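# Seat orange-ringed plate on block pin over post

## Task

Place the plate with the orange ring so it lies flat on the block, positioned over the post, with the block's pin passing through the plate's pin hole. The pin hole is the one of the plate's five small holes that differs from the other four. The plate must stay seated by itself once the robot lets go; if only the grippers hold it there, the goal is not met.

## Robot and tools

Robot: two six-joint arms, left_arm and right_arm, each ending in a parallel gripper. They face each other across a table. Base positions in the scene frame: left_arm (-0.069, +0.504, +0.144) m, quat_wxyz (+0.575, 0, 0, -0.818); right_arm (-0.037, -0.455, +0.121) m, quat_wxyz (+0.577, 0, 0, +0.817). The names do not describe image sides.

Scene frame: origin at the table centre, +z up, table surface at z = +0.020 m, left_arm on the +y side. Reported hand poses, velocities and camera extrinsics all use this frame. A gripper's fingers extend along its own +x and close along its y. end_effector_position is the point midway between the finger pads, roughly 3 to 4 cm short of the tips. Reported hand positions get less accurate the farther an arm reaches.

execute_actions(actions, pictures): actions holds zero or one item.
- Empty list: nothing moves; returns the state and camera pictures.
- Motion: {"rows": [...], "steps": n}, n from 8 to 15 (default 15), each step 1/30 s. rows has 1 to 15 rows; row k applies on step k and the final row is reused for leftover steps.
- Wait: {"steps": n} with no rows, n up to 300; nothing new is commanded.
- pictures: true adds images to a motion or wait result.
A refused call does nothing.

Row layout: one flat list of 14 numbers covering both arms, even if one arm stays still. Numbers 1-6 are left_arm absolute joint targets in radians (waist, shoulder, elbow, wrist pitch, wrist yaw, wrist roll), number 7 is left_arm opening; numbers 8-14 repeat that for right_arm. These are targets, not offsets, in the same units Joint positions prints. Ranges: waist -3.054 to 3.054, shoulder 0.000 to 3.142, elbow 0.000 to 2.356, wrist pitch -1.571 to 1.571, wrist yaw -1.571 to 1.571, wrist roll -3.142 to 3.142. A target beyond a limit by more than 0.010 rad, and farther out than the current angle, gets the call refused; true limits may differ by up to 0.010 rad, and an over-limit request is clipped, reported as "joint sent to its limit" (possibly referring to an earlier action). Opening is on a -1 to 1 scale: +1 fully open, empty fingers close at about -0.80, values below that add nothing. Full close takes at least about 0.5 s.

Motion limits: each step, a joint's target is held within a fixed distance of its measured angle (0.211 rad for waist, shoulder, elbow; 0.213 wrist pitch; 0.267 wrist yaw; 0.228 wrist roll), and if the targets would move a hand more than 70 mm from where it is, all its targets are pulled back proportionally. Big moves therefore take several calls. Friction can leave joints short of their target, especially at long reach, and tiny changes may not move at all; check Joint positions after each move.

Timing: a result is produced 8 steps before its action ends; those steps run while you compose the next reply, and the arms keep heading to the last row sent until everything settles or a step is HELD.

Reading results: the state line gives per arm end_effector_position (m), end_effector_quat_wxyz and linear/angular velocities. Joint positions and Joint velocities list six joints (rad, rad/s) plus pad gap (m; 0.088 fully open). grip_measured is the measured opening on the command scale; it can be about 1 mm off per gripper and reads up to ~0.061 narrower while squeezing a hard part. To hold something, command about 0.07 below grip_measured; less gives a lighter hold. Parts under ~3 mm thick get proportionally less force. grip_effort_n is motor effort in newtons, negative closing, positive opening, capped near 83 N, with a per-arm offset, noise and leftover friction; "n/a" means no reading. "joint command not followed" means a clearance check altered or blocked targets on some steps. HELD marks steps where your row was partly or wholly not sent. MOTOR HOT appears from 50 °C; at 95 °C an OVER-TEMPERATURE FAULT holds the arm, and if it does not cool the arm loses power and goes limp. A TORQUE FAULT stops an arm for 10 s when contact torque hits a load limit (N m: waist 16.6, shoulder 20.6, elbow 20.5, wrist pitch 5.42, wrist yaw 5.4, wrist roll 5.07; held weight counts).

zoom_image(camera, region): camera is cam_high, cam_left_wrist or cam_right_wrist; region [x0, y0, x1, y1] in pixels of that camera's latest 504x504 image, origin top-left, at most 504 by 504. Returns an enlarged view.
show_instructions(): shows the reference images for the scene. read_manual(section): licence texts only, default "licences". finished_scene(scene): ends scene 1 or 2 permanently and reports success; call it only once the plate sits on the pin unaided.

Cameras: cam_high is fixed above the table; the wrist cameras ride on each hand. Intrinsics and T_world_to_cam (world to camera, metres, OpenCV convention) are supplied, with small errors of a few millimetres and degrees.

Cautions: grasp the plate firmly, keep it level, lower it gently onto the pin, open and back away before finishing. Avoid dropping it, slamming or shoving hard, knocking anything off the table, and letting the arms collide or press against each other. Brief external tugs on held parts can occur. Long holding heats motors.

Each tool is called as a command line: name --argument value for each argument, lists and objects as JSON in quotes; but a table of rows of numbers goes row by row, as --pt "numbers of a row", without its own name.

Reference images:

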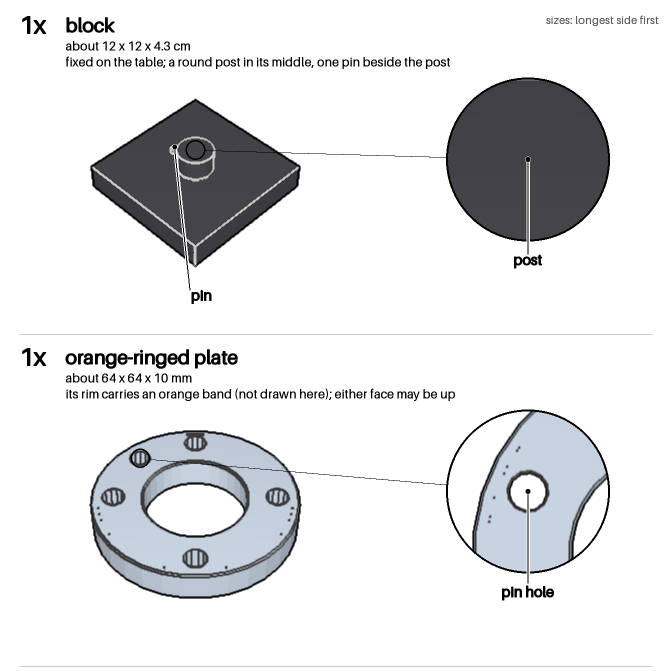

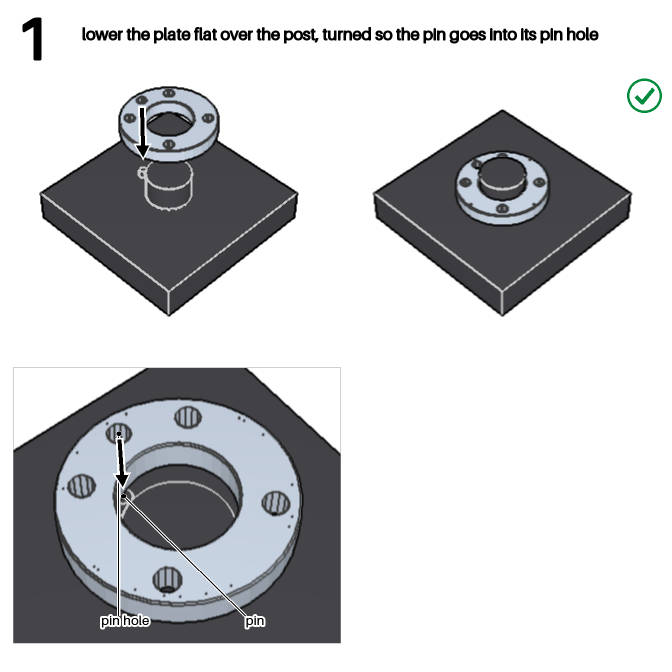

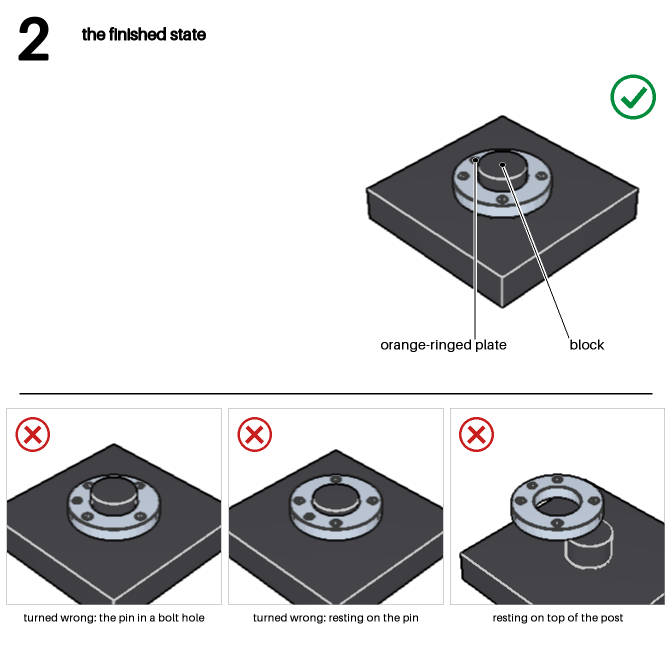

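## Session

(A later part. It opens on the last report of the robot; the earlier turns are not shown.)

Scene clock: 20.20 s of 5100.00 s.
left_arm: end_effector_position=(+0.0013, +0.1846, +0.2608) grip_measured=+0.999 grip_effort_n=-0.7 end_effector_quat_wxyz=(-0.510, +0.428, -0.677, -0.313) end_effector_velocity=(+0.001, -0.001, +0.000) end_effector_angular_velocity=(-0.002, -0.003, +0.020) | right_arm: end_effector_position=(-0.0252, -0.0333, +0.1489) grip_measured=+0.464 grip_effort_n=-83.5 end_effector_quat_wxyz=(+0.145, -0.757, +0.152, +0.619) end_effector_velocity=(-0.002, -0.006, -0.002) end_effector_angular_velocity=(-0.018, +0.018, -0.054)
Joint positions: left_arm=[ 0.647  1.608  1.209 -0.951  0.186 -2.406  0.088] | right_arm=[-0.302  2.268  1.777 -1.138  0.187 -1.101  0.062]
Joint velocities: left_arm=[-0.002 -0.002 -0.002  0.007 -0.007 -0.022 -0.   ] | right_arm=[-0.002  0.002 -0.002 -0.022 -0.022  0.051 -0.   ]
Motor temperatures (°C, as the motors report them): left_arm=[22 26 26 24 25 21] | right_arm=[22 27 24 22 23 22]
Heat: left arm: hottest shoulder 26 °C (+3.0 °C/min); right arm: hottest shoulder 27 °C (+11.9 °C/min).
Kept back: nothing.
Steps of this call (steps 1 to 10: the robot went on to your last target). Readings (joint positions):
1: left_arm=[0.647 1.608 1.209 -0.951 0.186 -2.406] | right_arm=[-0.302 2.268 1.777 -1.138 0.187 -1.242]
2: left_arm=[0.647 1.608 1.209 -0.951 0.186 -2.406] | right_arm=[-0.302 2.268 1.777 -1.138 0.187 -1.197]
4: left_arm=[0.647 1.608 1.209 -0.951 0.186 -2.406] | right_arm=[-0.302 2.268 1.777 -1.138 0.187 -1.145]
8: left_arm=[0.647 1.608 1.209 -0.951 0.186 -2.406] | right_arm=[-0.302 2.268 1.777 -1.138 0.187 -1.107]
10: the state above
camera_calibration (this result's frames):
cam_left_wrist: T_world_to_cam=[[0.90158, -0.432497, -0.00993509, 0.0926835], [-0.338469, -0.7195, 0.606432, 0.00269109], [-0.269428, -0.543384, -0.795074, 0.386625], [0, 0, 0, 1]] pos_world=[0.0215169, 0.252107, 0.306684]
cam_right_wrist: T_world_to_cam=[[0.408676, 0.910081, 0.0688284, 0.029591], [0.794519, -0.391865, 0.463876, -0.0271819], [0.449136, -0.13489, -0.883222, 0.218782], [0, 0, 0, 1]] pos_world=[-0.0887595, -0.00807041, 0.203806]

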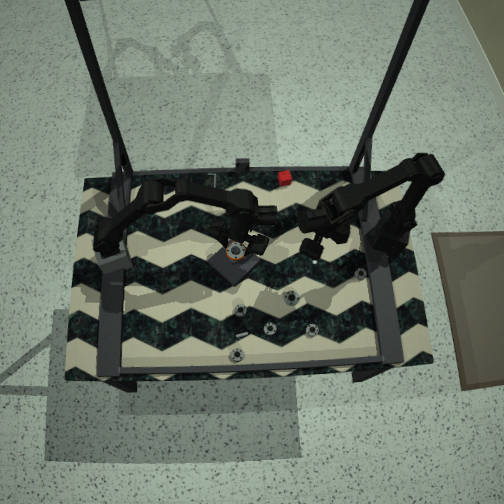

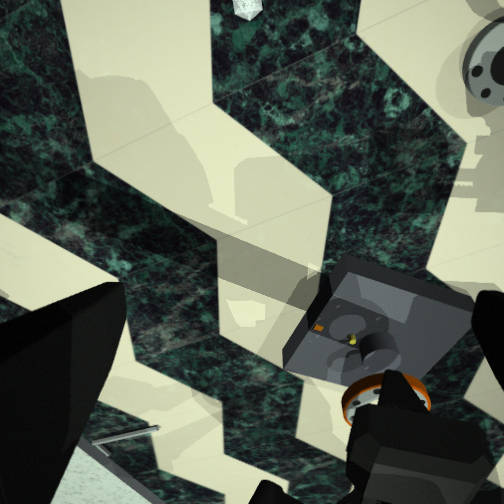

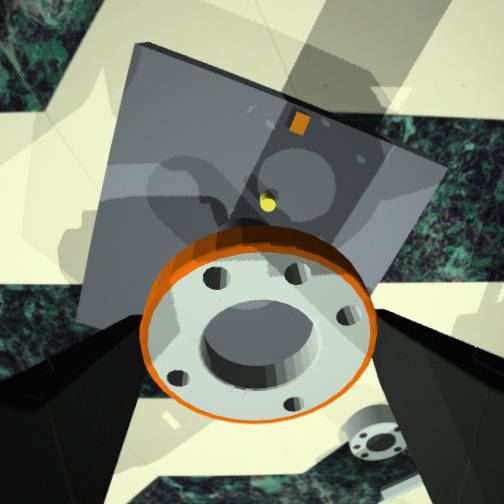

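execute_actions --actions '[{"rows": [[0.647,1.608,1.209,-0.95,0.186,-2.406,1, -0.311,2.28,1.75,-1.125,0.189,-1.093,0.40],[0.647,1.608,1.209,-0.95,0.186,-2.406,1, -0.311,2.29,1.73,-1.11,0.189,-1.093,0.40],[0.647,1.608,1.209,-0.95,0.186,-2.406,1, -0.311,2.29,1.71,-1.09,0.189,-1.093,0.40],[0.647,1.608,1.209,-0.95,0.186,-2.406,1, -0.311,2.29,1.686,-1.07,0.189,-1.093,0.40],[0.647,1.608,1.209,-0.95,0.186,-2.406,1, -0.311,2.29,1.686,-1.055,0.189,-1.093,0.40],[0.647,1.608,1.209,-0.95,0.186,-2.406,1, -0.311,2.29,1.686,-1.044,0.189,-1.093,0.40]], "steps": 12}]'

execute_actions --actions '[{"steps": 18}]' --pictures true

Scene clock: 23.37 s of 5100.00 s.
left_arm: end_effector_position=(+0.0013, +0.1846, +0.2608) grip_measured=+0.999 grip_effort_n=-1.2 end_effector_quat_wxyz=(-0.510, +0.428, -0.677, -0.313) end_effector_velocity=(-0.002, +0.002, -0.000) end_effector_angular_velocity=(+0.006, +0.011, +0.003) | right_arm: end_effector_position=(-0.0240, -0.0353, +0.1416) grip_measured=+0.464 grip_effort_n=-83.5 end_effector_quat_wxyz=(+0.148, -0.756, +0.155, +0.618) end_effector_velocity=(+0.015, -0.021, -0.109) end_effector_angular_velocity=(+0.045, +0.009, -0.030)
Joint positions: left_arm=[ 0.647  1.608  1.209 -0.951  0.186 -2.406  0.088] | right_arm=[-0.305  2.268  1.746 -1.108  0.187 -1.095  0.062]
Joint velocities: left_arm=[-0.002 -0.002 -0.002 -0.007  0.007 -0.007 -0.   ] | right_arm=[-0.037  0.002 -0.442  0.491 -0.007 -0.007 -0.   ]
Motor temperatures (°C, as the motors report them): left_arm=[22 26 27 24 25 21] | right_arm=[22 28 24 22 23 22]
Heat: left arm: hottest elbow 27 °C (+5.1 °C/min); right arm: hottest shoulder 28 °C (+12.8 °C/min).
Steps of this call (steps 1 to 30: the robot went on to your last target; steps 31 to 90: nothing new was sent; then 0.03 s passed at rest; steps 91 to 94: the first 4 steps of this action). Readings (joint positions):
91: left_arm=[0.647 1.608 1.209 -0.951 0.186 -2.406] | right_arm=[-0.302 2.268 1.775 -1.138 0.187 -1.095]
92: left_arm=[0.647 1.608 1.209 -0.951 0.186 -2.406] | right_arm=[-0.303 2.268 1.769 -1.133 0.187 -1.095]
94: the state above

Scene clock: 23.97 s of 5100.00 s.
left_arm: end_effector_position=(+0.0013, +0.1846, +0.2608) grip_measured=+0.999 grip_effort_n=-0.7 end_effector_quat_wxyz=(-0.510, +0.428, -0.677, -0.313) end_effector_velocity=(+0.000, +0.000, -0.003) end_effector_angular_velocity=(+0.005, -0.004, +0.006) | right_arm: end_effector_position=(-0.0226, -0.0379, +0.1237) grip_measured=+0.464 grip_effort_n=-83.5 end_effector_quat_wxyz=(+0.148, -0.756, +0.157, +0.618) end_effector_velocity=(-0.000, -0.000, +0.003) end_effector_angular_velocity=(+0.001, +0.008, +0.004)
Joint positions: left_arm=[ 0.647  1.608  1.209 -0.951  0.186 -2.406  0.088] | right_arm=[-0.308  2.283  1.697 -1.046  0.187 -1.095  0.062]
Joint velocities: left_arm=[-0.002  0.002 -0.007  0.007 -0.007 -0.007 -0.   ] | right_arm=[-0.002 -0.007  0.002 -0.007 -0.007 -0.007 -0.   ]
Motor temperatures (°C, as the motors report them): left_arm=[22 26 27 24 25 21] | right_arm=[22 28 24 22 23 22]
Heat: left arm: hottest elbow 27 °C (+5.0 °C/min); right arm: hottest shoulder 28 °C (+12.5 °C/min).
Kept back: nothing.
Steps of this call (steps 1 to 8: the last 8 steps of your previous action; steps 9 to 18: the robot went on to your last target). Readings (joint positions):
1: left_arm=[0.647 1.608 1.209 -0.951 0.186 -2.406] | right_arm=[-0.306 2.268 1.733 -1.094 0.187 -1.095]
2: left_arm=[0.647 1.608 1.209 -0.951 0.186 -2.406] | right_arm=[-0.307 2.271 1.722 -1.083 0.187 -1.095]
4: left_arm=[0.647 1.608 1.209 -0.951 0.186 -2.406] | right_arm=[-0.308 2.279 1.706 -1.064 0.187 -1.095]
8: left_arm=[0.647 1.608 1.209 -0.951 0.186 -2.406] | right_arm=[-0.308 2.283 1.698 -1.052 0.187 -1.095]
18: the state above
camera_calibration (this result's frames):
cam_left_wrist: T_world_to_cam=[[0.90158, -0.432497, -0.00993509, 0.0926835], [-0.338469, -0.7195, 0.606432, 0.00269109], [-0.269428, -0.543384, -0.795074, 0.386625], [0, 0, 0, 1]] pos_world=[0.0215169, 0.252107, 0.306684]
cam_right_wrist: T_world_to_cam=[[0.418939, 0.905473, 0.0678855, 0.0346107], [0.789851, -0.400281, 0.464661, -0.0198298], [0.447912, -0.141045, -0.882882, 0.194437], [0, 0, 0, 1]] pos_world=[-0.0859276, -0.0118522, 0.178529]

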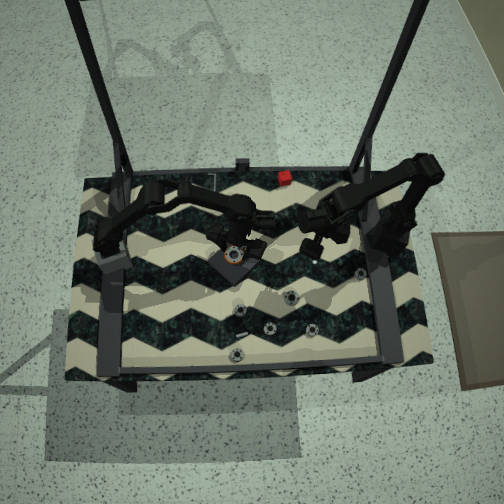

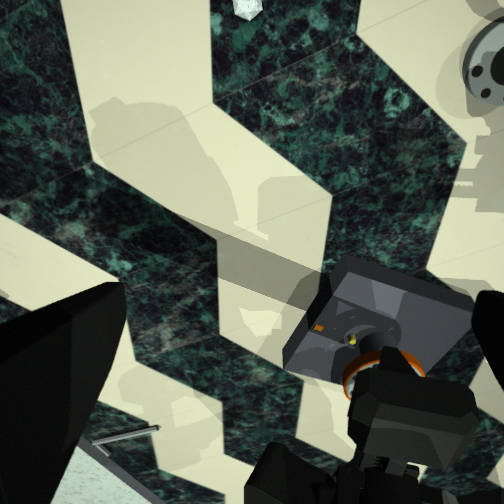

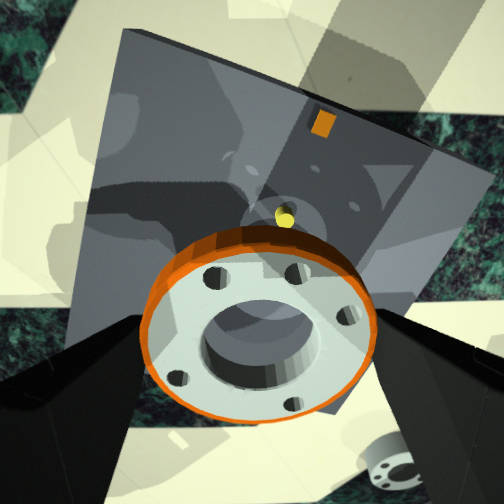

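zoom_image --camera "cam_right_wrist" --region '[160, 190, 400, 430]'

Region (160, 190, 400, 430) of cam_right_wrist's 504x504 image, scaled by 2.100, with more detail than that image has.

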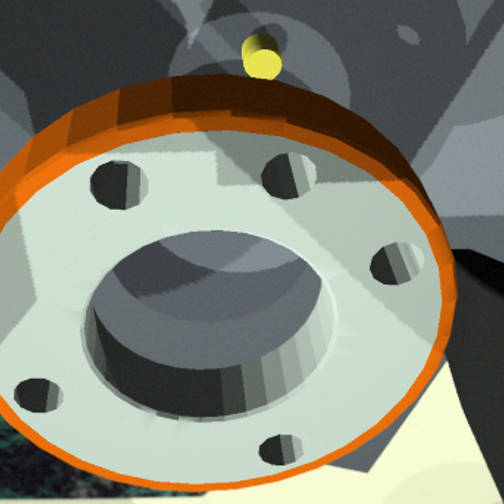

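execute_actions --actions '[{"rows": [[0.647,1.608,1.209,-0.95,0.186,-2.406,1, -0.311,2.304,1.68,-1.04,0.189,-1.093,0.40],[0.647,1.608,1.209,-0.95,0.186,-2.406,1, -0.311,2.304,1.671,-1.03,0.189,-1.093,0.40],[0.647,1.608,1.209,-0.95,0.186,-2.406,1, -0.311,2.304,1.671,-1.018,0.189,-1.093,0.40]], "steps": 10}]'

execute_actions --actions '[{"steps": 16}]' --pictures true

zoom_image --camera "cam_right_wrist" --region '[160, 190, 400, 430]'

Scene clock: 25.10 s of 5100.00 s.
left_arm: end_effector_position=(+0.0013, +0.1846, +0.2608) grip_measured=+0.999 grip_effort_n=-0.7 end_effector_quat_wxyz=(-0.510, +0.428, -0.677, -0.313) end_effector_velocity=(-0.001, +0.002, +0.001) end_effector_angular_velocity=(+0.001, +0.009, +0.008) | right_arm: end_effector_position=(-0.0226, -0.0381, +0.1226) grip_measured=+0.464 grip_effort_n=-83.5 end_effector_quat_wxyz=(+0.148, -0.756, +0.157, +0.618) end_effector_velocity=(+0.002, +0.003, -0.021) end_effector_angular_velocity=(+0.050, -0.005, +0.005)
Joint positions: left_arm=[ 0.647  1.608  1.209 -0.951  0.186 -2.406  0.088] | right_arm=[-0.308  2.284  1.695 -1.043  0.187 -1.095  0.062]
Joint velocities: left_arm=[ 0.002 -0.007 -0.002 -0.007  0.007 -0.007 -0.   ] | right_arm=[-0.002 -0.002 -0.09   0.139  0.007 -0.007 -0.   ]
Motor temperatures (°C, as the motors report them): left_arm=[22 27 27 24 25 21] | right_arm=[22 29 24 22 23 22]
Heat: left arm: hottest shoulder 27 °C (+4.8 °C/min); right arm: hottest shoulder 29 °C (+14.3 °C/min).
Steps of this call (steps 1 to 15: the robot went on to your last target; steps 16 to 32: nothing new was sent; steps 33 to 34: the first 2 steps of this action). Readings (joint positions):
33: left_arm=[0.647 1.608 1.209 -0.951 0.186 -2.406] | right_arm=[-0.308 2.284 1.696 -1.046 0.187 -1.095]
34: the state above

Scene clock: 25.63 s of 5100.00 s.
left_arm: end_effector_position=(+0.0013, +0.1846, +0.2608) grip_measured=+0.999 grip_effort_n=-0.7 end_effector_quat_wxyz=(-0.510, +0.428, -0.677, -0.313) end_effector_velocity=(+0.002, -0.003, +0.002) end_effector_angular_velocity=(-0.018, -0.027, +0.005) | right_arm: end_effector_position=(-0.0226, -0.0377, +0.1165) grip_measured=+0.464 grip_effort_n=-83.5 end_effector_quat_wxyz=(+0.149, -0.756, +0.156, +0.618) end_effector_velocity=(-0.004, -0.002, -0.000) end_effector_angular_velocity=(-0.009, +0.022, +0.008)
Joint positions: left_arm=[ 0.647  1.608  1.209 -0.951  0.186 -2.406  0.088] | right_arm=[-0.308  2.293  1.683 -1.021  0.187 -1.095  0.062]
Joint velocities: left_arm=[-0.007 -0.007 -0.002  0.022 -0.022 -0.007 -0.   ] | right_arm=[ 0.002 -0.002 -0.002 -0.007 -0.022 -0.007  0.   ]
Motor temperatures (°C, as the motors report them): left_arm=[22 27 27 24 25 21] | right_arm=[22 29 24 22 23 22]
Heat: left arm: hottest shoulder 27 °C (+4.7 °C/min); right arm: hottest shoulder 29 °C (+14.0 °C/min).
Kept back: nothing.
Steps of this call (steps 1 to 8: the last 8 steps of your previous action; steps 9 to 16: the robot went on to your last target). Readings (joint positions):
1: left_arm=[0.647 1.608 1.209 -0.951 0.186 -2.406] | right_arm=[-0.308 2.284 1.692 -1.038 0.187 -1.095]
2: left_arm=[0.647 1.608 1.209 -0.951 0.186 -2.406] | right_arm=[-0.308 2.285 1.689 -1.033 0.187 -1.095]
4: left_arm=[0.647 1.608 1.209 -0.951 0.186 -2.406] | right_arm=[-0.308 2.289 1.686 -1.026 0.187 -1.095]
8: left_arm=[0.647 1.608 1.209 -0.951 0.186 -2.406] | right_arm=[-0.308 2.293 1.683 -1.022 0.187 -1.095]
16: the state above
camera_calibration (this result's frames):
cam_left_wrist: T_world_to_cam=[[0.90158, -0.432497, -0.00993509, 0.0926835], [-0.338469, -0.7195, 0.606432, 0.00269109], [-0.269428, -0.543384, -0.795074, 0.386625], [0, 0, 0, 1]] pos_world=[0.0215169, 0.252107, 0.306684]
cam_right_wrist: T_world_to_cam=[[0.418943, 0.905342, 0.069585, 0.0347695], [0.789881, -0.401166, 0.463848, -0.0163607], [0.447856, -0.139362, -0.883178, 0.188198], [0, 0, 0, 1]] pos_world=[-0.0859289, -0.0118141, 0.171381]

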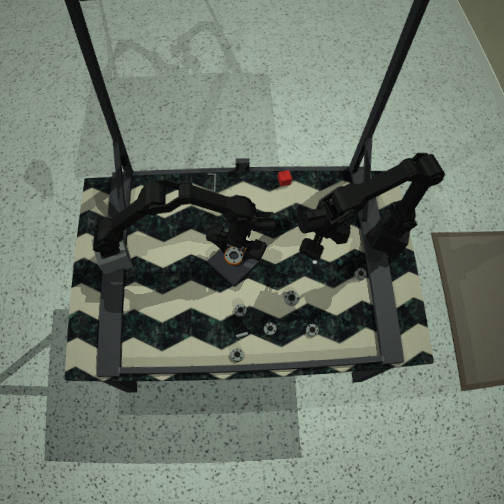

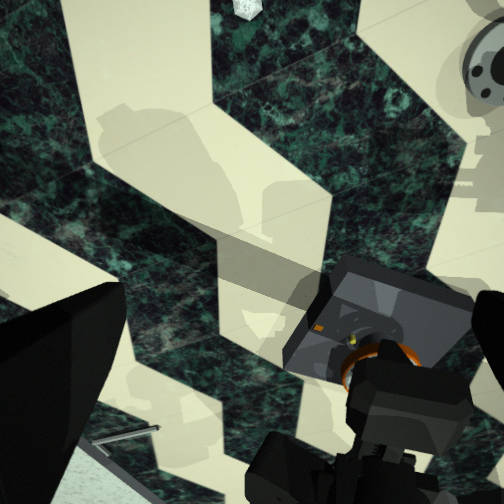

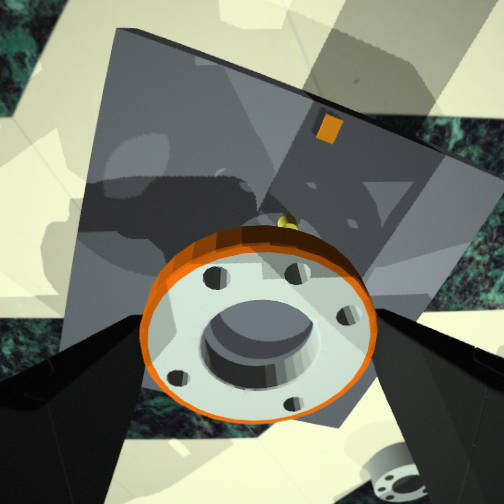

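Region (160, 190, 400, 430) of cam_right_wrist's 504x504 image, scaled by 2.100, with more detail than that image has.

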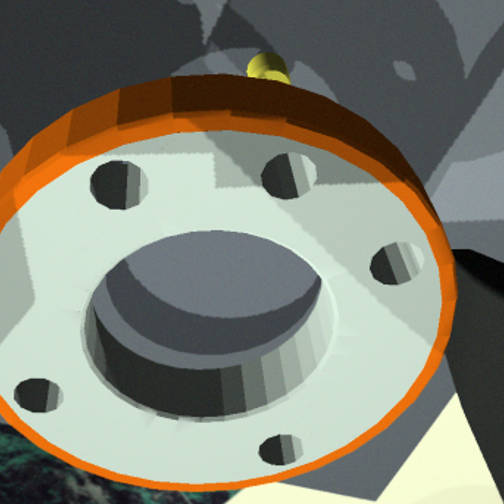

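execute_actions --actions '[{"rows": [[0.647,1.608,1.209,-0.95,0.186,-2.406,1, -0.311,2.308,1.671,-1.014,0.189,-1.093,0.40],[0.647,1.608,1.209,-0.95,0.186,-2.406,1, -0.311,2.311,1.668,-1.012,0.189,-1.093,0.40],[0.647,1.608,1.209,-0.95,0.186,-2.406,1, -0.311,2.313,1.665,-1.008,0.189,-1.093,0.40],[0.647,1.608,1.209,-0.95,0.186,-2.406,1, -0.311,2.313,1.662,-1.004,0.189,-1.093,0.40],[0.647,1.608,1.209,-0.95,0.186,-2.406,1, -0.311,2.313,1.66,-1.0,0.189,-1.093,0.40],[0.647,1.608,1.209,-0.95,0.186,-2.406,1, -0.311,2.313,1.66,-0.996,0.189,-1.093,0.40]], "steps": 12}]'

execute_actions --actions '[{"steps": 16}]' --pictures true

zoom_image --camera "cam_right_wrist" --region '[160, 190, 400, 430]'

Scene clock: 26.77 s of 5100.00 s.
left_arm: end_effector_position=(+0.0013, +0.1846, +0.2608) grip_measured=+0.999 grip_effort_n=-0.7 end_effector_quat_wxyz=(-0.510, +0.428, -0.677, -0.313) end_effector_velocity=(-0.002, +0.002, -0.000) end_effector_angular_velocity=(+0.006, +0.011, +0.003) | right_arm: end_effector_position=(-0.0226, -0.0370, +0.1152) grip_measured=+0.464 grip_effort_n=-83.5 end_effector_quat_wxyz=(+0.150, -0.756, +0.155, +0.618) end_effector_velocity=(-0.000, +0.001, -0.020) end_effector_angular_velocity=(+0.011, +0.008, +0.004)
Joint positions: left_arm=[ 0.647  1.608  1.209 -0.951  0.186 -2.406  0.088] | right_arm=[-0.308  2.294  1.681 -1.014  0.187 -1.095  0.062]
Joint velocities: left_arm=[-0.002 -0.002 -0.002 -0.007  0.007 -0.007 -0.   ] | right_arm=[-0.002  0.022 -0.046  0.081 -0.007 -0.007 -0.   ]
Motor temperatures (°C, as the motors report them): left_arm=[22 27 27 24 25 21] | right_arm=[22 29 24 22 23 22]
Heat: left arm: hottest shoulder 27 °C (+4.5 °C/min); right arm: hottest shoulder 29 °C (+13.4 °C/min).
Steps of this call (steps 1 to 15: the robot went on to your last target; steps 16 to 30: nothing new was sent; steps 31 to 34: the first 4 steps of this action). Readings (joint positions):
31: left_arm=[0.647 1.608 1.209 -0.951 0.186 -2.406] | right_arm=[-0.308 2.293 1.683 -1.020 0.187 -1.095]
32: left_arm=[0.647 1.608 1.209 -0.951 0.186 -2.406] | right_arm=[-0.308 2.293 1.683 -1.019 0.187 -1.095]
34: the state above

Scene clock: 27.30 s of 5100.00 s.
left_arm: end_effector_position=(+0.0013, +0.1846, +0.2608) grip_measured=+0.999 grip_effort_n=-1.2 end_effector_quat_wxyz=(-0.510, +0.428, -0.677, -0.313) end_effector_velocity=(+0.001, +0.004, -0.002) end_effector_angular_velocity=(+0.020, -0.011, +0.023) | right_arm: end_effector_position=(-0.0154, -0.0391, +0.1092) grip_measured=+0.464 grip_effort_n=-83.5 end_effector_quat_wxyz=(+0.153, -0.758, +0.161, +0.613) end_effector_velocity=(-0.087, -0.000, +0.002) end_effector_angular_velocity=(-0.016, +0.007, +0.200)
Joint positions: left_arm=[ 0.647  1.608  1.209 -0.951  0.186 -2.406  0.088] | right_arm=[-0.322  2.301  1.664 -0.996  0.197 -1.095  0.062]
Joint velocities: left_arm=[-0.002 -0.002 -0.007 -0.007 -0.022 -0.022  0.   ] | right_arm=[ 0.208 -0.007 -0.002 -0.022 -0.007  0.007  0.   ]
Motor temperatures (°C, as the motors report them): left_arm=[22 27 27 24 25 21] | right_arm=[22 29 24 22 23 22]
Heat: left arm: hottest shoulder 27 °C (+4.4 °C/min); right arm: hottest shoulder 29 °C (+13.2 °C/min).
Kept back: nothing.
Steps of this call (steps 1 to 8: the last 8 steps of your previous action; steps 9 to 16: the robot went on to your last target). Readings (joint positions):
1: left_arm=[0.647 1.608 1.209 -0.951 0.186 -2.406] | right_arm=[-0.308 2.296 1.679 -1.011 0.187 -1.095]
2: left_arm=[0.647 1.608 1.209 -0.951 0.186 -2.406] | right_arm=[-0.308 2.296 1.677 -1.008 0.187 -1.095]
4: left_arm=[0.647 1.608 1.209 -0.951 0.186 -2.406] | right_arm=[-0.308 2.299 1.674 -1.003 0.187 -1.095]
8: left_arm=[0.647 1.608 1.209 -0.951 0.186 -2.406] | right_arm=[-0.313 2.300 1.670 -1.006 0.214 -1.095]
16: the state above
camera_calibration (this result's frames):
cam_left_wrist: T_world_to_cam=[[0.90158, -0.432497, -0.00993509, 0.0926835], [-0.338469, -0.7195, 0.606432, 0.00269109], [-0.269428, -0.543384, -0.795074, 0.386625], [0, 0, 0, 1]] pos_world=[0.0215169, 0.252107, 0.306684]
cam_right_wrist: T_world_to_cam=[[0.430091, 0.899857, 0.072661, 0.0331507], [0.779898, -0.410881, 0.472161, -0.020705], [0.454732, -0.146404, -0.878513, 0.177677], [0, 0, 0, 1]] pos_world=[-0.0789057, -0.0123255, 0.163459]

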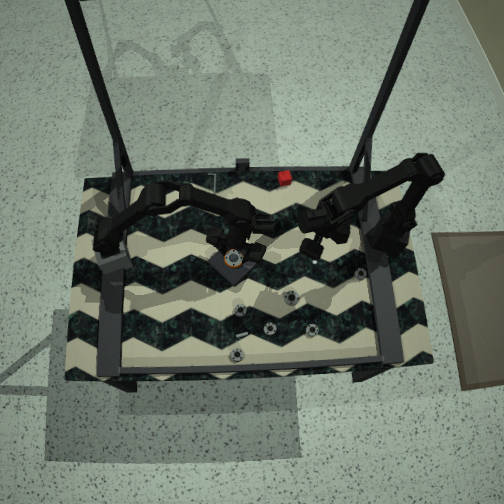

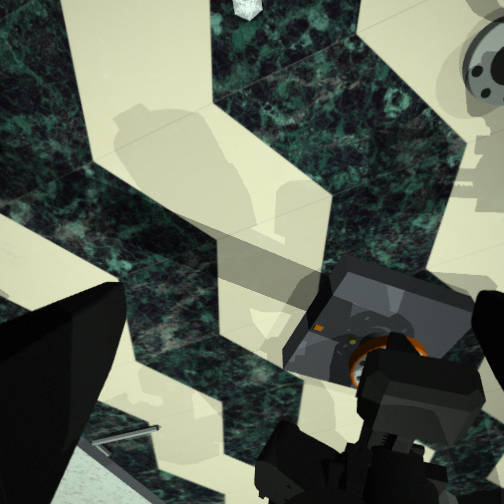

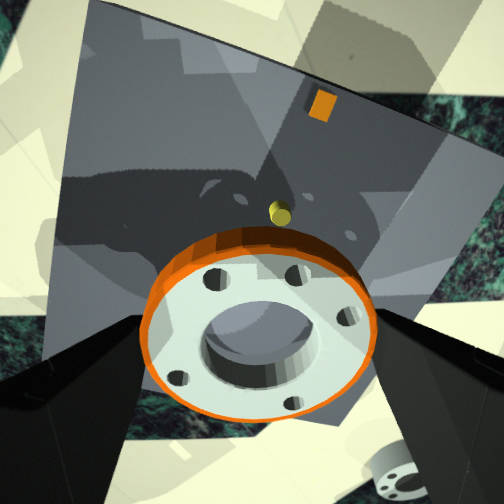

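Region (160, 190, 400, 430) of cam_right_wrist's 504x504 image, scaled by 2.100, with more detail than that image has.

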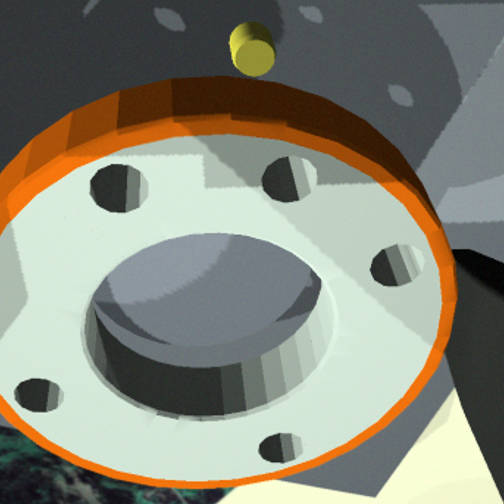

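execute_actions --actions '[{"steps": 5}]' --pictures true

zoom_image --camera "cam_right_wrist" --region '[160, 190, 400, 430]'

Scene clock: 27.57 s of 5100.00 s.
left_arm: end_effector_position=(+0.0013, +0.1846, +0.2608) grip_measured=+0.999 grip_effort_n=-0.7 end_effector_quat_wxyz=(-0.510, +0.428, -0.677, -0.313) end_effector_velocity=(-0.002, +0.001, +0.001) end_effector_angular_velocity=(+0.005, -0.004, +0.001) | right_arm: end_effector_position=(-0.0196, -0.0381, +0.1092) grip_measured=+0.464 grip_effort_n=-83.5 end_effector_quat_wxyz=(+0.151, -0.759, +0.156, +0.614) end_effector_velocity=(+0.004, -0.007, -0.000) end_effector_angular_velocity=(-0.031, -0.007, +0.015)
Joint positions: left_arm=[ 0.647  1.608  1.209 -0.951  0.186 -2.406  0.088] | right_arm=[-0.312  2.301  1.664 -0.992  0.196 -1.095  0.062]
Joint velocities: left_arm=[-0.007 -0.002  0.002 -0.007 -0.007 -0.007 -0.   ] | right_arm=[-0.007 -0.002 -0.007 -0.022  0.007 -0.022  0.   ]
Motor temperatures (°C, as the motors report them): left_arm=[22 27 27 25 25 21] | right_arm=[22 29 24 22 23 22]
Heat: left arm: hottest shoulder 27 °C (+4.4 °C/min); right arm: hottest shoulder 29 °C (+13.1 °C/min).
Kept back: nothing.
Steps of this call (steps 1 to 8: the robot went on to your last target). Readings (joint positions):
1: left_arm=[0.647 1.608 1.209 -0.951 0.186 -2.406] | right_arm=[-0.316 2.301 1.664 -0.996 0.196 -1.095]
2: left_arm=[0.647 1.608 1.209 -0.951 0.186 -2.406] | right_arm=[-0.312 2.301 1.664 -0.994 0.195 -1.095]
4: left_arm=[0.647 1.608 1.209 -0.951 0.186 -2.406] | right_arm=[-0.312 2.301 1.664 -0.993 0.197 -1.095]
8: the state above
camera_calibration (this result's frames):
cam_left_wrist: T_world_to_cam=[[0.90158, -0.432497, -0.00993509, 0.0926835], [-0.338469, -0.7195, 0.606432, 0.00269109], [-0.269428, -0.543384, -0.795074, 0.386625], [0, 0, 0, 1]] pos_world=[0.0215169, 0.252107, 0.306684]
cam_right_wrist: T_world_to_cam=[[0.421202, 0.903786, 0.0758904, 0.0336804], [0.784157, -0.404935, 0.470239, -0.0164609], [0.455726, -0.138555, -0.87927, 0.180087], [0, 0, 0, 1]] pos_world=[-0.0833487, -0.0121535, 0.16353]

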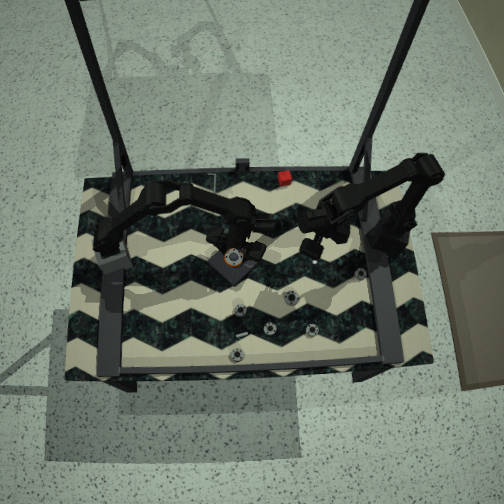

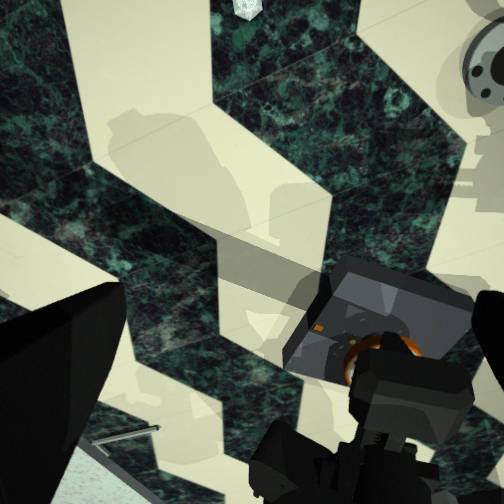

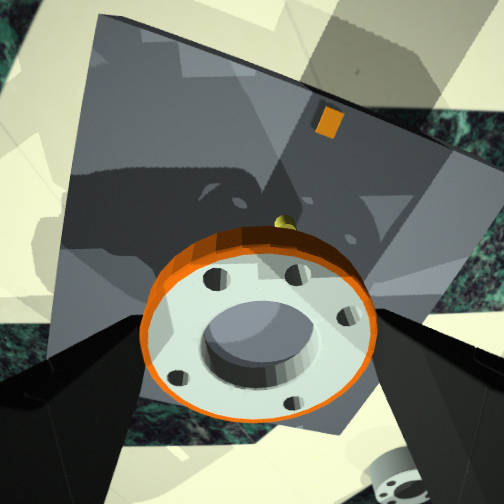

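Region (160, 190, 400, 430) of cam_right_wrist's 504x504 image, scaled by 2.100, with more detail than that image has.

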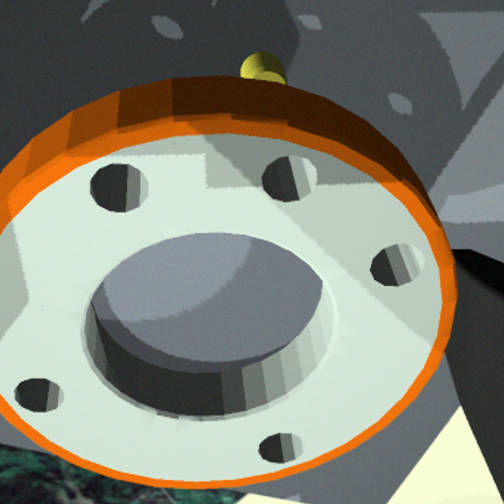

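execute_actions --actions '[{"rows": [[0.647,1.608,1.209,-0.95,0.186,-2.406,1, -0.313,2.315,1.655,-0.99,0.197,-1.093,0.40],[0.647,1.608,1.209,-0.95,0.186,-2.406,1, -0.313,2.318,1.652,-0.987,0.197,-1.093,0.40],[0.647,1.608,1.209,-0.95,0.186,-2.406,1, -0.313,2.32,1.649,-0.983,0.197,-1.093,0.40],[0.647,1.608,1.209,-0.95,0.186,-2.406,1, -0.313,2.32,1.646,-0.979,0.197,-1.093,0.40],[0.647,1.608,1.209,-0.95,0.186,-2.406,1, -0.313,2.32,1.644,-0.975,0.197,-1.093,0.40]], "steps": 12}]'

execute_actions --actions '[{"steps": 14}]' --pictures true

zoom_image --camera "cam_right_wrist" --region '[160, 190, 400, 430]'

Scene clock: 28.23 s of 5100.00 s.
left_arm: end_effector_position=(+0.0013, +0.1846, +0.2608) grip_measured=+0.999 grip_effort_n=-0.7 end_effector_quat_wxyz=(-0.510, +0.428, -0.677, -0.313) end_effector_velocity=(+0.002, +0.003, -0.001) end_effector_angular_velocity=(+0.013, -0.020, -0.005) | right_arm: end_effector_position=(-0.0196, -0.0379, +0.1086) grip_measured=+0.464 grip_effort_n=-83.5 end_effector_quat_wxyz=(+0.152, -0.758, +0.156, +0.614) end_effector_velocity=(-0.000, -0.000, -0.013) end_effector_angular_velocity=(+0.006, +0.008, +0.004)
Joint positions: left_arm=[ 0.647  1.608  1.209 -0.951  0.186 -2.406  0.088] | right_arm=[-0.312  2.302  1.664 -0.99   0.196 -1.095  0.062]
Joint velocities: left_arm=[-0.002 -0.002 -0.002 -0.007 -0.022  0.007 -0.   ] | right_arm=[-0.002  0.012 -0.032  0.051 -0.007 -0.007 -0.   ]
Motor temperatures (°C, as the motors report them): left_arm=[22 27 27 25 25 21] | right_arm=[22 29 24 22 23 22]
Heat: left arm: hottest shoulder 27 °C (+4.3 °C/min); right arm: hottest shoulder 29 °C (+12.8 °C/min).
Steps of this call (steps 1 to 16: the robot went on to your last target; steps 17 to 20: the first 4 steps of this action). Readings (joint positions):
17: left_arm=[0.647 1.608 1.209 -0.951 0.186 -2.406] | right_arm=[-0.312 2.301 1.664 -0.992 0.196 -1.095]
18: left_arm=[0.647 1.608 1.209 -0.951 0.186 -2.406] | right_arm=[-0.312 2.301 1.664 -0.992 0.196 -1.095]
20: the state above

Scene clock: 28.70 s of 5100.00 s.
left_arm: end_effector_position=(+0.0013, +0.1846, +0.2608) grip_measured=+0.999 grip_effort_n=-0.7 end_effector_quat_wxyz=(-0.510, +0.428, -0.677, -0.313) end_effector_velocity=(+0.002, +0.003, -0.001) end_effector_angular_velocity=(+0.016, -0.013, +0.023) | right_arm: end_effector_position=(-0.0196, -0.0377, +0.1049) grip_measured=+0.464 grip_effort_n=-83.5 end_effector_quat_wxyz=(+0.152, -0.758, +0.155, +0.615) end_effector_velocity=(-0.000, -0.001, -0.003) end_effector_angular_velocity=(-0.004, +0.008, +0.004)
Joint positions: left_arm=[ 0.647  1.608  1.209 -0.951  0.186 -2.406  0.088] | right_arm=[-0.312  2.307  1.658 -0.977  0.196 -1.095  0.062]
Joint velocities: left_arm=[-0.002 -0.002 -0.002 -0.007 -0.022 -0.022 -0.   ] | right_arm=[-0.002  0.002 -0.007  0.007 -0.007 -0.007 -0.   ]
Motor temperatures (°C, as the motors report them): left_arm=[22 27 27 25 25 21] | right_arm=[22 29 24 22 23 22]
Heat: left arm: hottest shoulder 27 °C (+4.2 °C/min); right arm: hottest shoulder 29 °C (+12.5 °C/min).
Kept back: nothing.
Steps of this call (steps 1 to 8: the last 8 steps of your previous action; steps 9 to 14: the robot went on to your last target). Readings (joint positions):
1: left_arm=[0.647 1.608 1.209 -0.951 0.186 -2.406] | right_arm=[-0.312 2.302 1.662 -0.987 0.196 -1.095]
2: left_arm=[0.647 1.608 1.209 -0.951 0.186 -2.406] | right_arm=[-0.312 2.303 1.661 -0.984 0.196 -1.095]
4: left_arm=[0.647 1.608 1.209 -0.951 0.186 -2.406] | right_arm=[-0.312 2.306 1.659 -0.979 0.196 -1.095]
8: left_arm=[0.647 1.608 1.209 -0.951 0.186 -2.406] | right_arm=[-0.312 2.307 1.658 -0.977 0.196 -1.095]
14: the state above
camera_calibration (this result's frames):
cam_left_wrist: T_world_to_cam=[[0.90158, -0.432497, -0.00993509, 0.0926835], [-0.338469, -0.7195, 0.606432, 0.00269109], [-0.269428, -0.543384, -0.795074, 0.386625], [0, 0, 0, 1]] pos_world=[0.0215169, 0.252107, 0.306684]
cam_right_wrist: T_world_to_cam=[[0.421207, 0.90361, 0.0779297, 0.0333878], [0.784189, -0.40601, 0.469259, -0.014199], [0.455667, -0.136543, -0.879615, 0.176509], [0, 0, 0, 1]] pos_world=[-0.0833581, -0.0118334, 0.159322]

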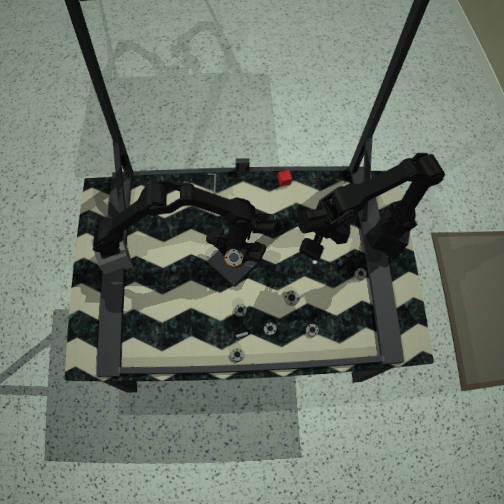

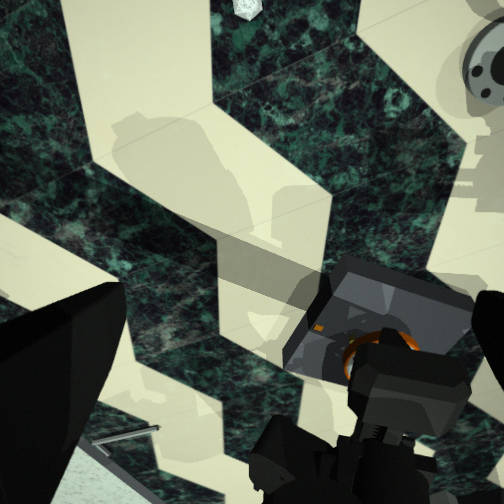

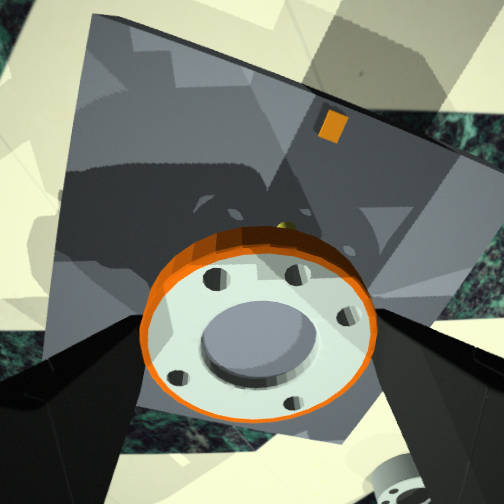

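Region (160, 190, 400, 430) of cam_right_wrist's 504x504 image, scaled by 2.100, with more detail than that image has.

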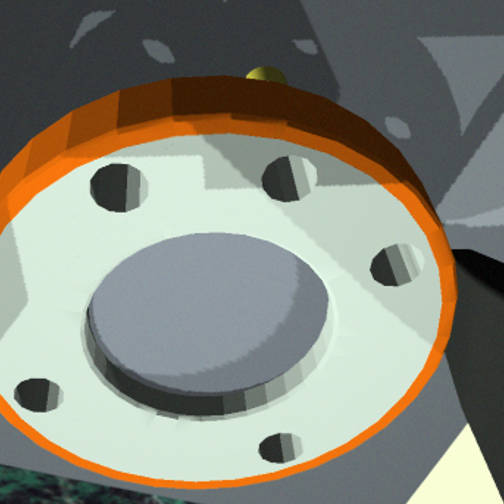

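execute_actions --actions '[{"rows": [[0.647,1.608,1.209,-0.95,0.186,-2.406,1, -0.313,2.325,1.642,-0.975,0.197,-1.093,0.40],[0.647,1.608,1.209,-0.95,0.186,-2.406,1, -0.313,2.327,1.64,-0.972,0.197,-1.093,0.40],[0.647,1.608,1.209,-0.95,0.186,-2.406,1, -0.313,2.329,1.638,-0.968,0.197,-1.093,0.40],[0.647,1.608,1.209,-0.95,0.186,-2.406,1, -0.313,2.331,1.636,-0.964,0.197,-1.093,0.40],[0.647,1.608,1.209,-0.95,0.186,-2.406,1, -0.313,2.331,1.634,-0.96,0.197,-1.093,0.40],[0.647,1.608,1.209,-0.95,0.186,-2.406,1, -0.313,2.331,1.633,-0.955,0.197,-1.093,0.40]], "steps": 12}]'

execute_actions --actions '[{"steps": 14}]' --pictures true

zoom_image --camera "cam_right_wrist" --region '[160, 190, 400, 430]'

Scene clock: 29.77 s of 5100.00 s.
left_arm: end_effector_position=(+0.0013, +0.1846, +0.2608) grip_measured=+0.999 grip_effort_n=-0.7 end_effector_quat_wxyz=(-0.510, +0.428, -0.677, -0.313) end_effector_velocity=(+0.001, +0.005, -0.000) end_effector_angular_velocity=(+0.023, -0.014, +0.009) | right_arm: end_effector_position=(-0.0196, -0.0379, +0.1031) grip_measured=+0.464 grip_effort_n=-83.5 end_effector_quat_wxyz=(+0.152, -0.758, +0.155, +0.614) end_effector_velocity=(-0.000, +0.001, -0.026) end_effector_angular_velocity=(+0.013, +0.007, -0.010)
Joint positions: left_arm=[ 0.647  1.608  1.209 -0.951  0.186 -2.406  0.088] | right_arm=[-0.312  2.31   1.654 -0.972  0.196 -1.095  0.062]
Joint velocities: left_arm=[-0.002 -0.002  0.002 -0.022 -0.022 -0.007 -0.   ] | right_arm=[-0.002  0.037 -0.046  0.095 -0.007  0.007 -0.   ]
Motor temperatures (°C, as the motors report them): left_arm=[22 27 27 25 25 21] | right_arm=[22 29 24 22 23 22]
Heat: left arm: hottest shoulder 27 °C (+4.0 °C/min); right arm: hottest shoulder 29 °C (+12.1 °C/min).
Steps of this call (steps 1 to 28: the robot went on to your last target; steps 29 to 32: the first 4 steps of this action). Readings (joint positions):
29: left_arm=[0.647 1.608 1.209 -0.951 0.186 -2.406] | right_arm=[-0.312 2.307 1.657 -0.977 0.196 -1.095]
30: left_arm=[0.647 1.608 1.209 -0.951 0.186 -2.406] | right_arm=[-0.312 2.308 1.657 -0.976 0.196 -1.095]
32: the state above

Scene clock: 30.23 s of 5100.00 s.
left_arm: end_effector_position=(+0.0013, +0.1846, +0.2608) grip_measured=+0.999 grip_effort_n=-0.7 end_effector_quat_wxyz=(-0.510, +0.428, -0.677, -0.313) end_effector_velocity=(-0.002, +0.002, -0.001) end_effector_angular_velocity=(+0.012, +0.001, +0.015) | right_arm: end_effector_position=(-0.0196, -0.0377, +0.0985) grip_measured=+0.464 grip_effort_n=-83.5 end_effector_quat_wxyz=(+0.152, -0.758, +0.155, +0.615) end_effector_velocity=(-0.000, +0.001, +0.000) end_effector_angular_velocity=(+0.009, +0.007, -0.010)
Joint positions: left_arm=[ 0.647  1.608  1.209 -0.951  0.186 -2.406  0.088] | right_arm=[-0.312  2.317  1.647 -0.956  0.196 -1.095  0.062]
Joint velocities: left_arm=[-0.007 -0.002 -0.002 -0.007 -0.007 -0.022 -0.   ] | right_arm=[-0.002 -0.002 -0.002  0.007 -0.007  0.007 -0.   ]
Motor temperatures (°C, as the motors report them): left_arm=[22 27 27 25 25 21] | right_arm=[22 29 24 22 23 22]
Heat: left arm: hottest shoulder 27 °C (+4.0 °C/min); right arm: hottest shoulder 29 °C (+11.9 °C/min).
Kept back: nothing.
Steps of this call (steps 1 to 8: the last 8 steps of your previous action; steps 9 to 14: the robot went on to your last target). Readings (joint positions):
1: left_arm=[0.647 1.608 1.209 -0.951 0.186 -2.406] | right_arm=[-0.312 2.311 1.653 -0.969 0.196 -1.095]
2: left_arm=[0.647 1.608 1.209 -0.951 0.186 -2.406] | right_arm=[-0.312 2.313 1.651 -0.965 0.196 -1.095]
4: left_arm=[0.647 1.608 1.209 -0.951 0.186 -2.406] | right_arm=[-0.312 2.315 1.649 -0.959 0.196 -1.095]
8: left_arm=[0.647 1.608 1.209 -0.951 0.186 -2.406] | right_arm=[-0.312 2.317 1.648 -0.956 0.196 -1.095]
14: the state above
camera_calibration (this result's frames):
cam_left_wrist: T_world_to_cam=[[0.90158, -0.432497, -0.00993509, 0.0926835], [-0.338469, -0.7195, 0.606432, 0.00269109], [-0.269428, -0.543384, -0.795074, 0.386625], [0, 0, 0, 1]] pos_world=[0.0215169, 0.252107, 0.306684]
cam_right_wrist: T_world_to_cam=[[0.421208, 0.903551, 0.0786094, 0.0338034], [0.784199, -0.406368, 0.468931, -0.0111526], [0.455648, -0.135872, -0.879729, 0.170888], [0, 0, 0, 1]] pos_world=[-0.0833574, -0.0118561, 0.152908]

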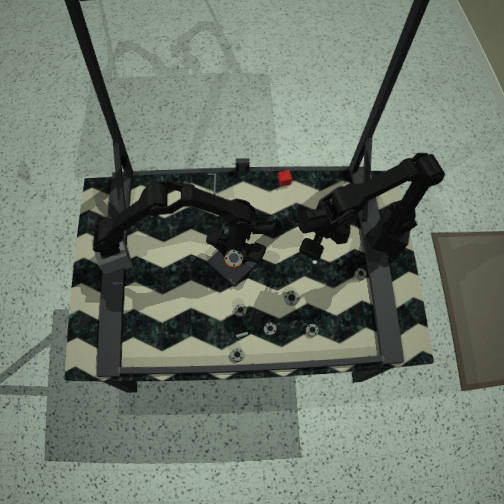

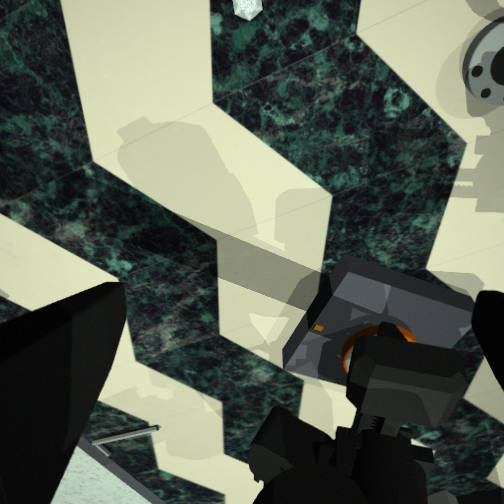

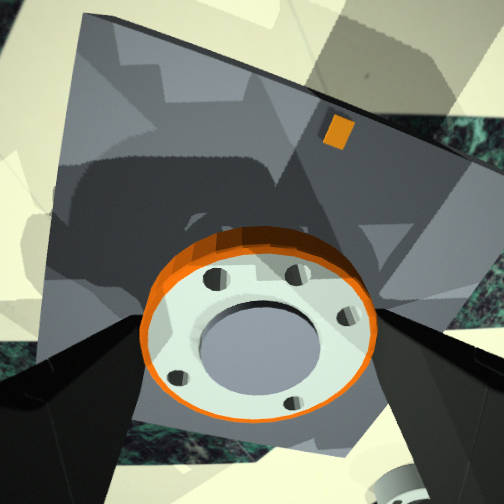

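Region (160, 190, 400, 430) of cam_right_wrist's 504x504 image, scaled by 2.100, with more detail than that image has.

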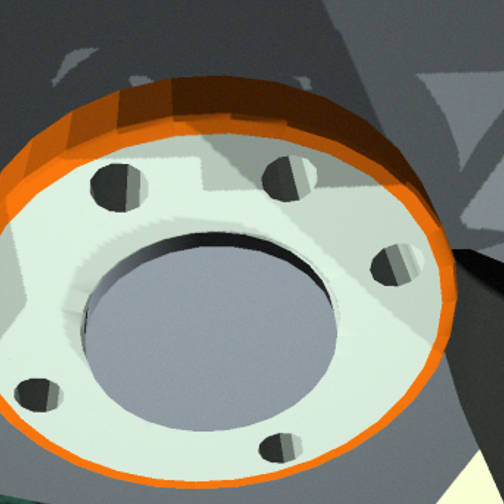

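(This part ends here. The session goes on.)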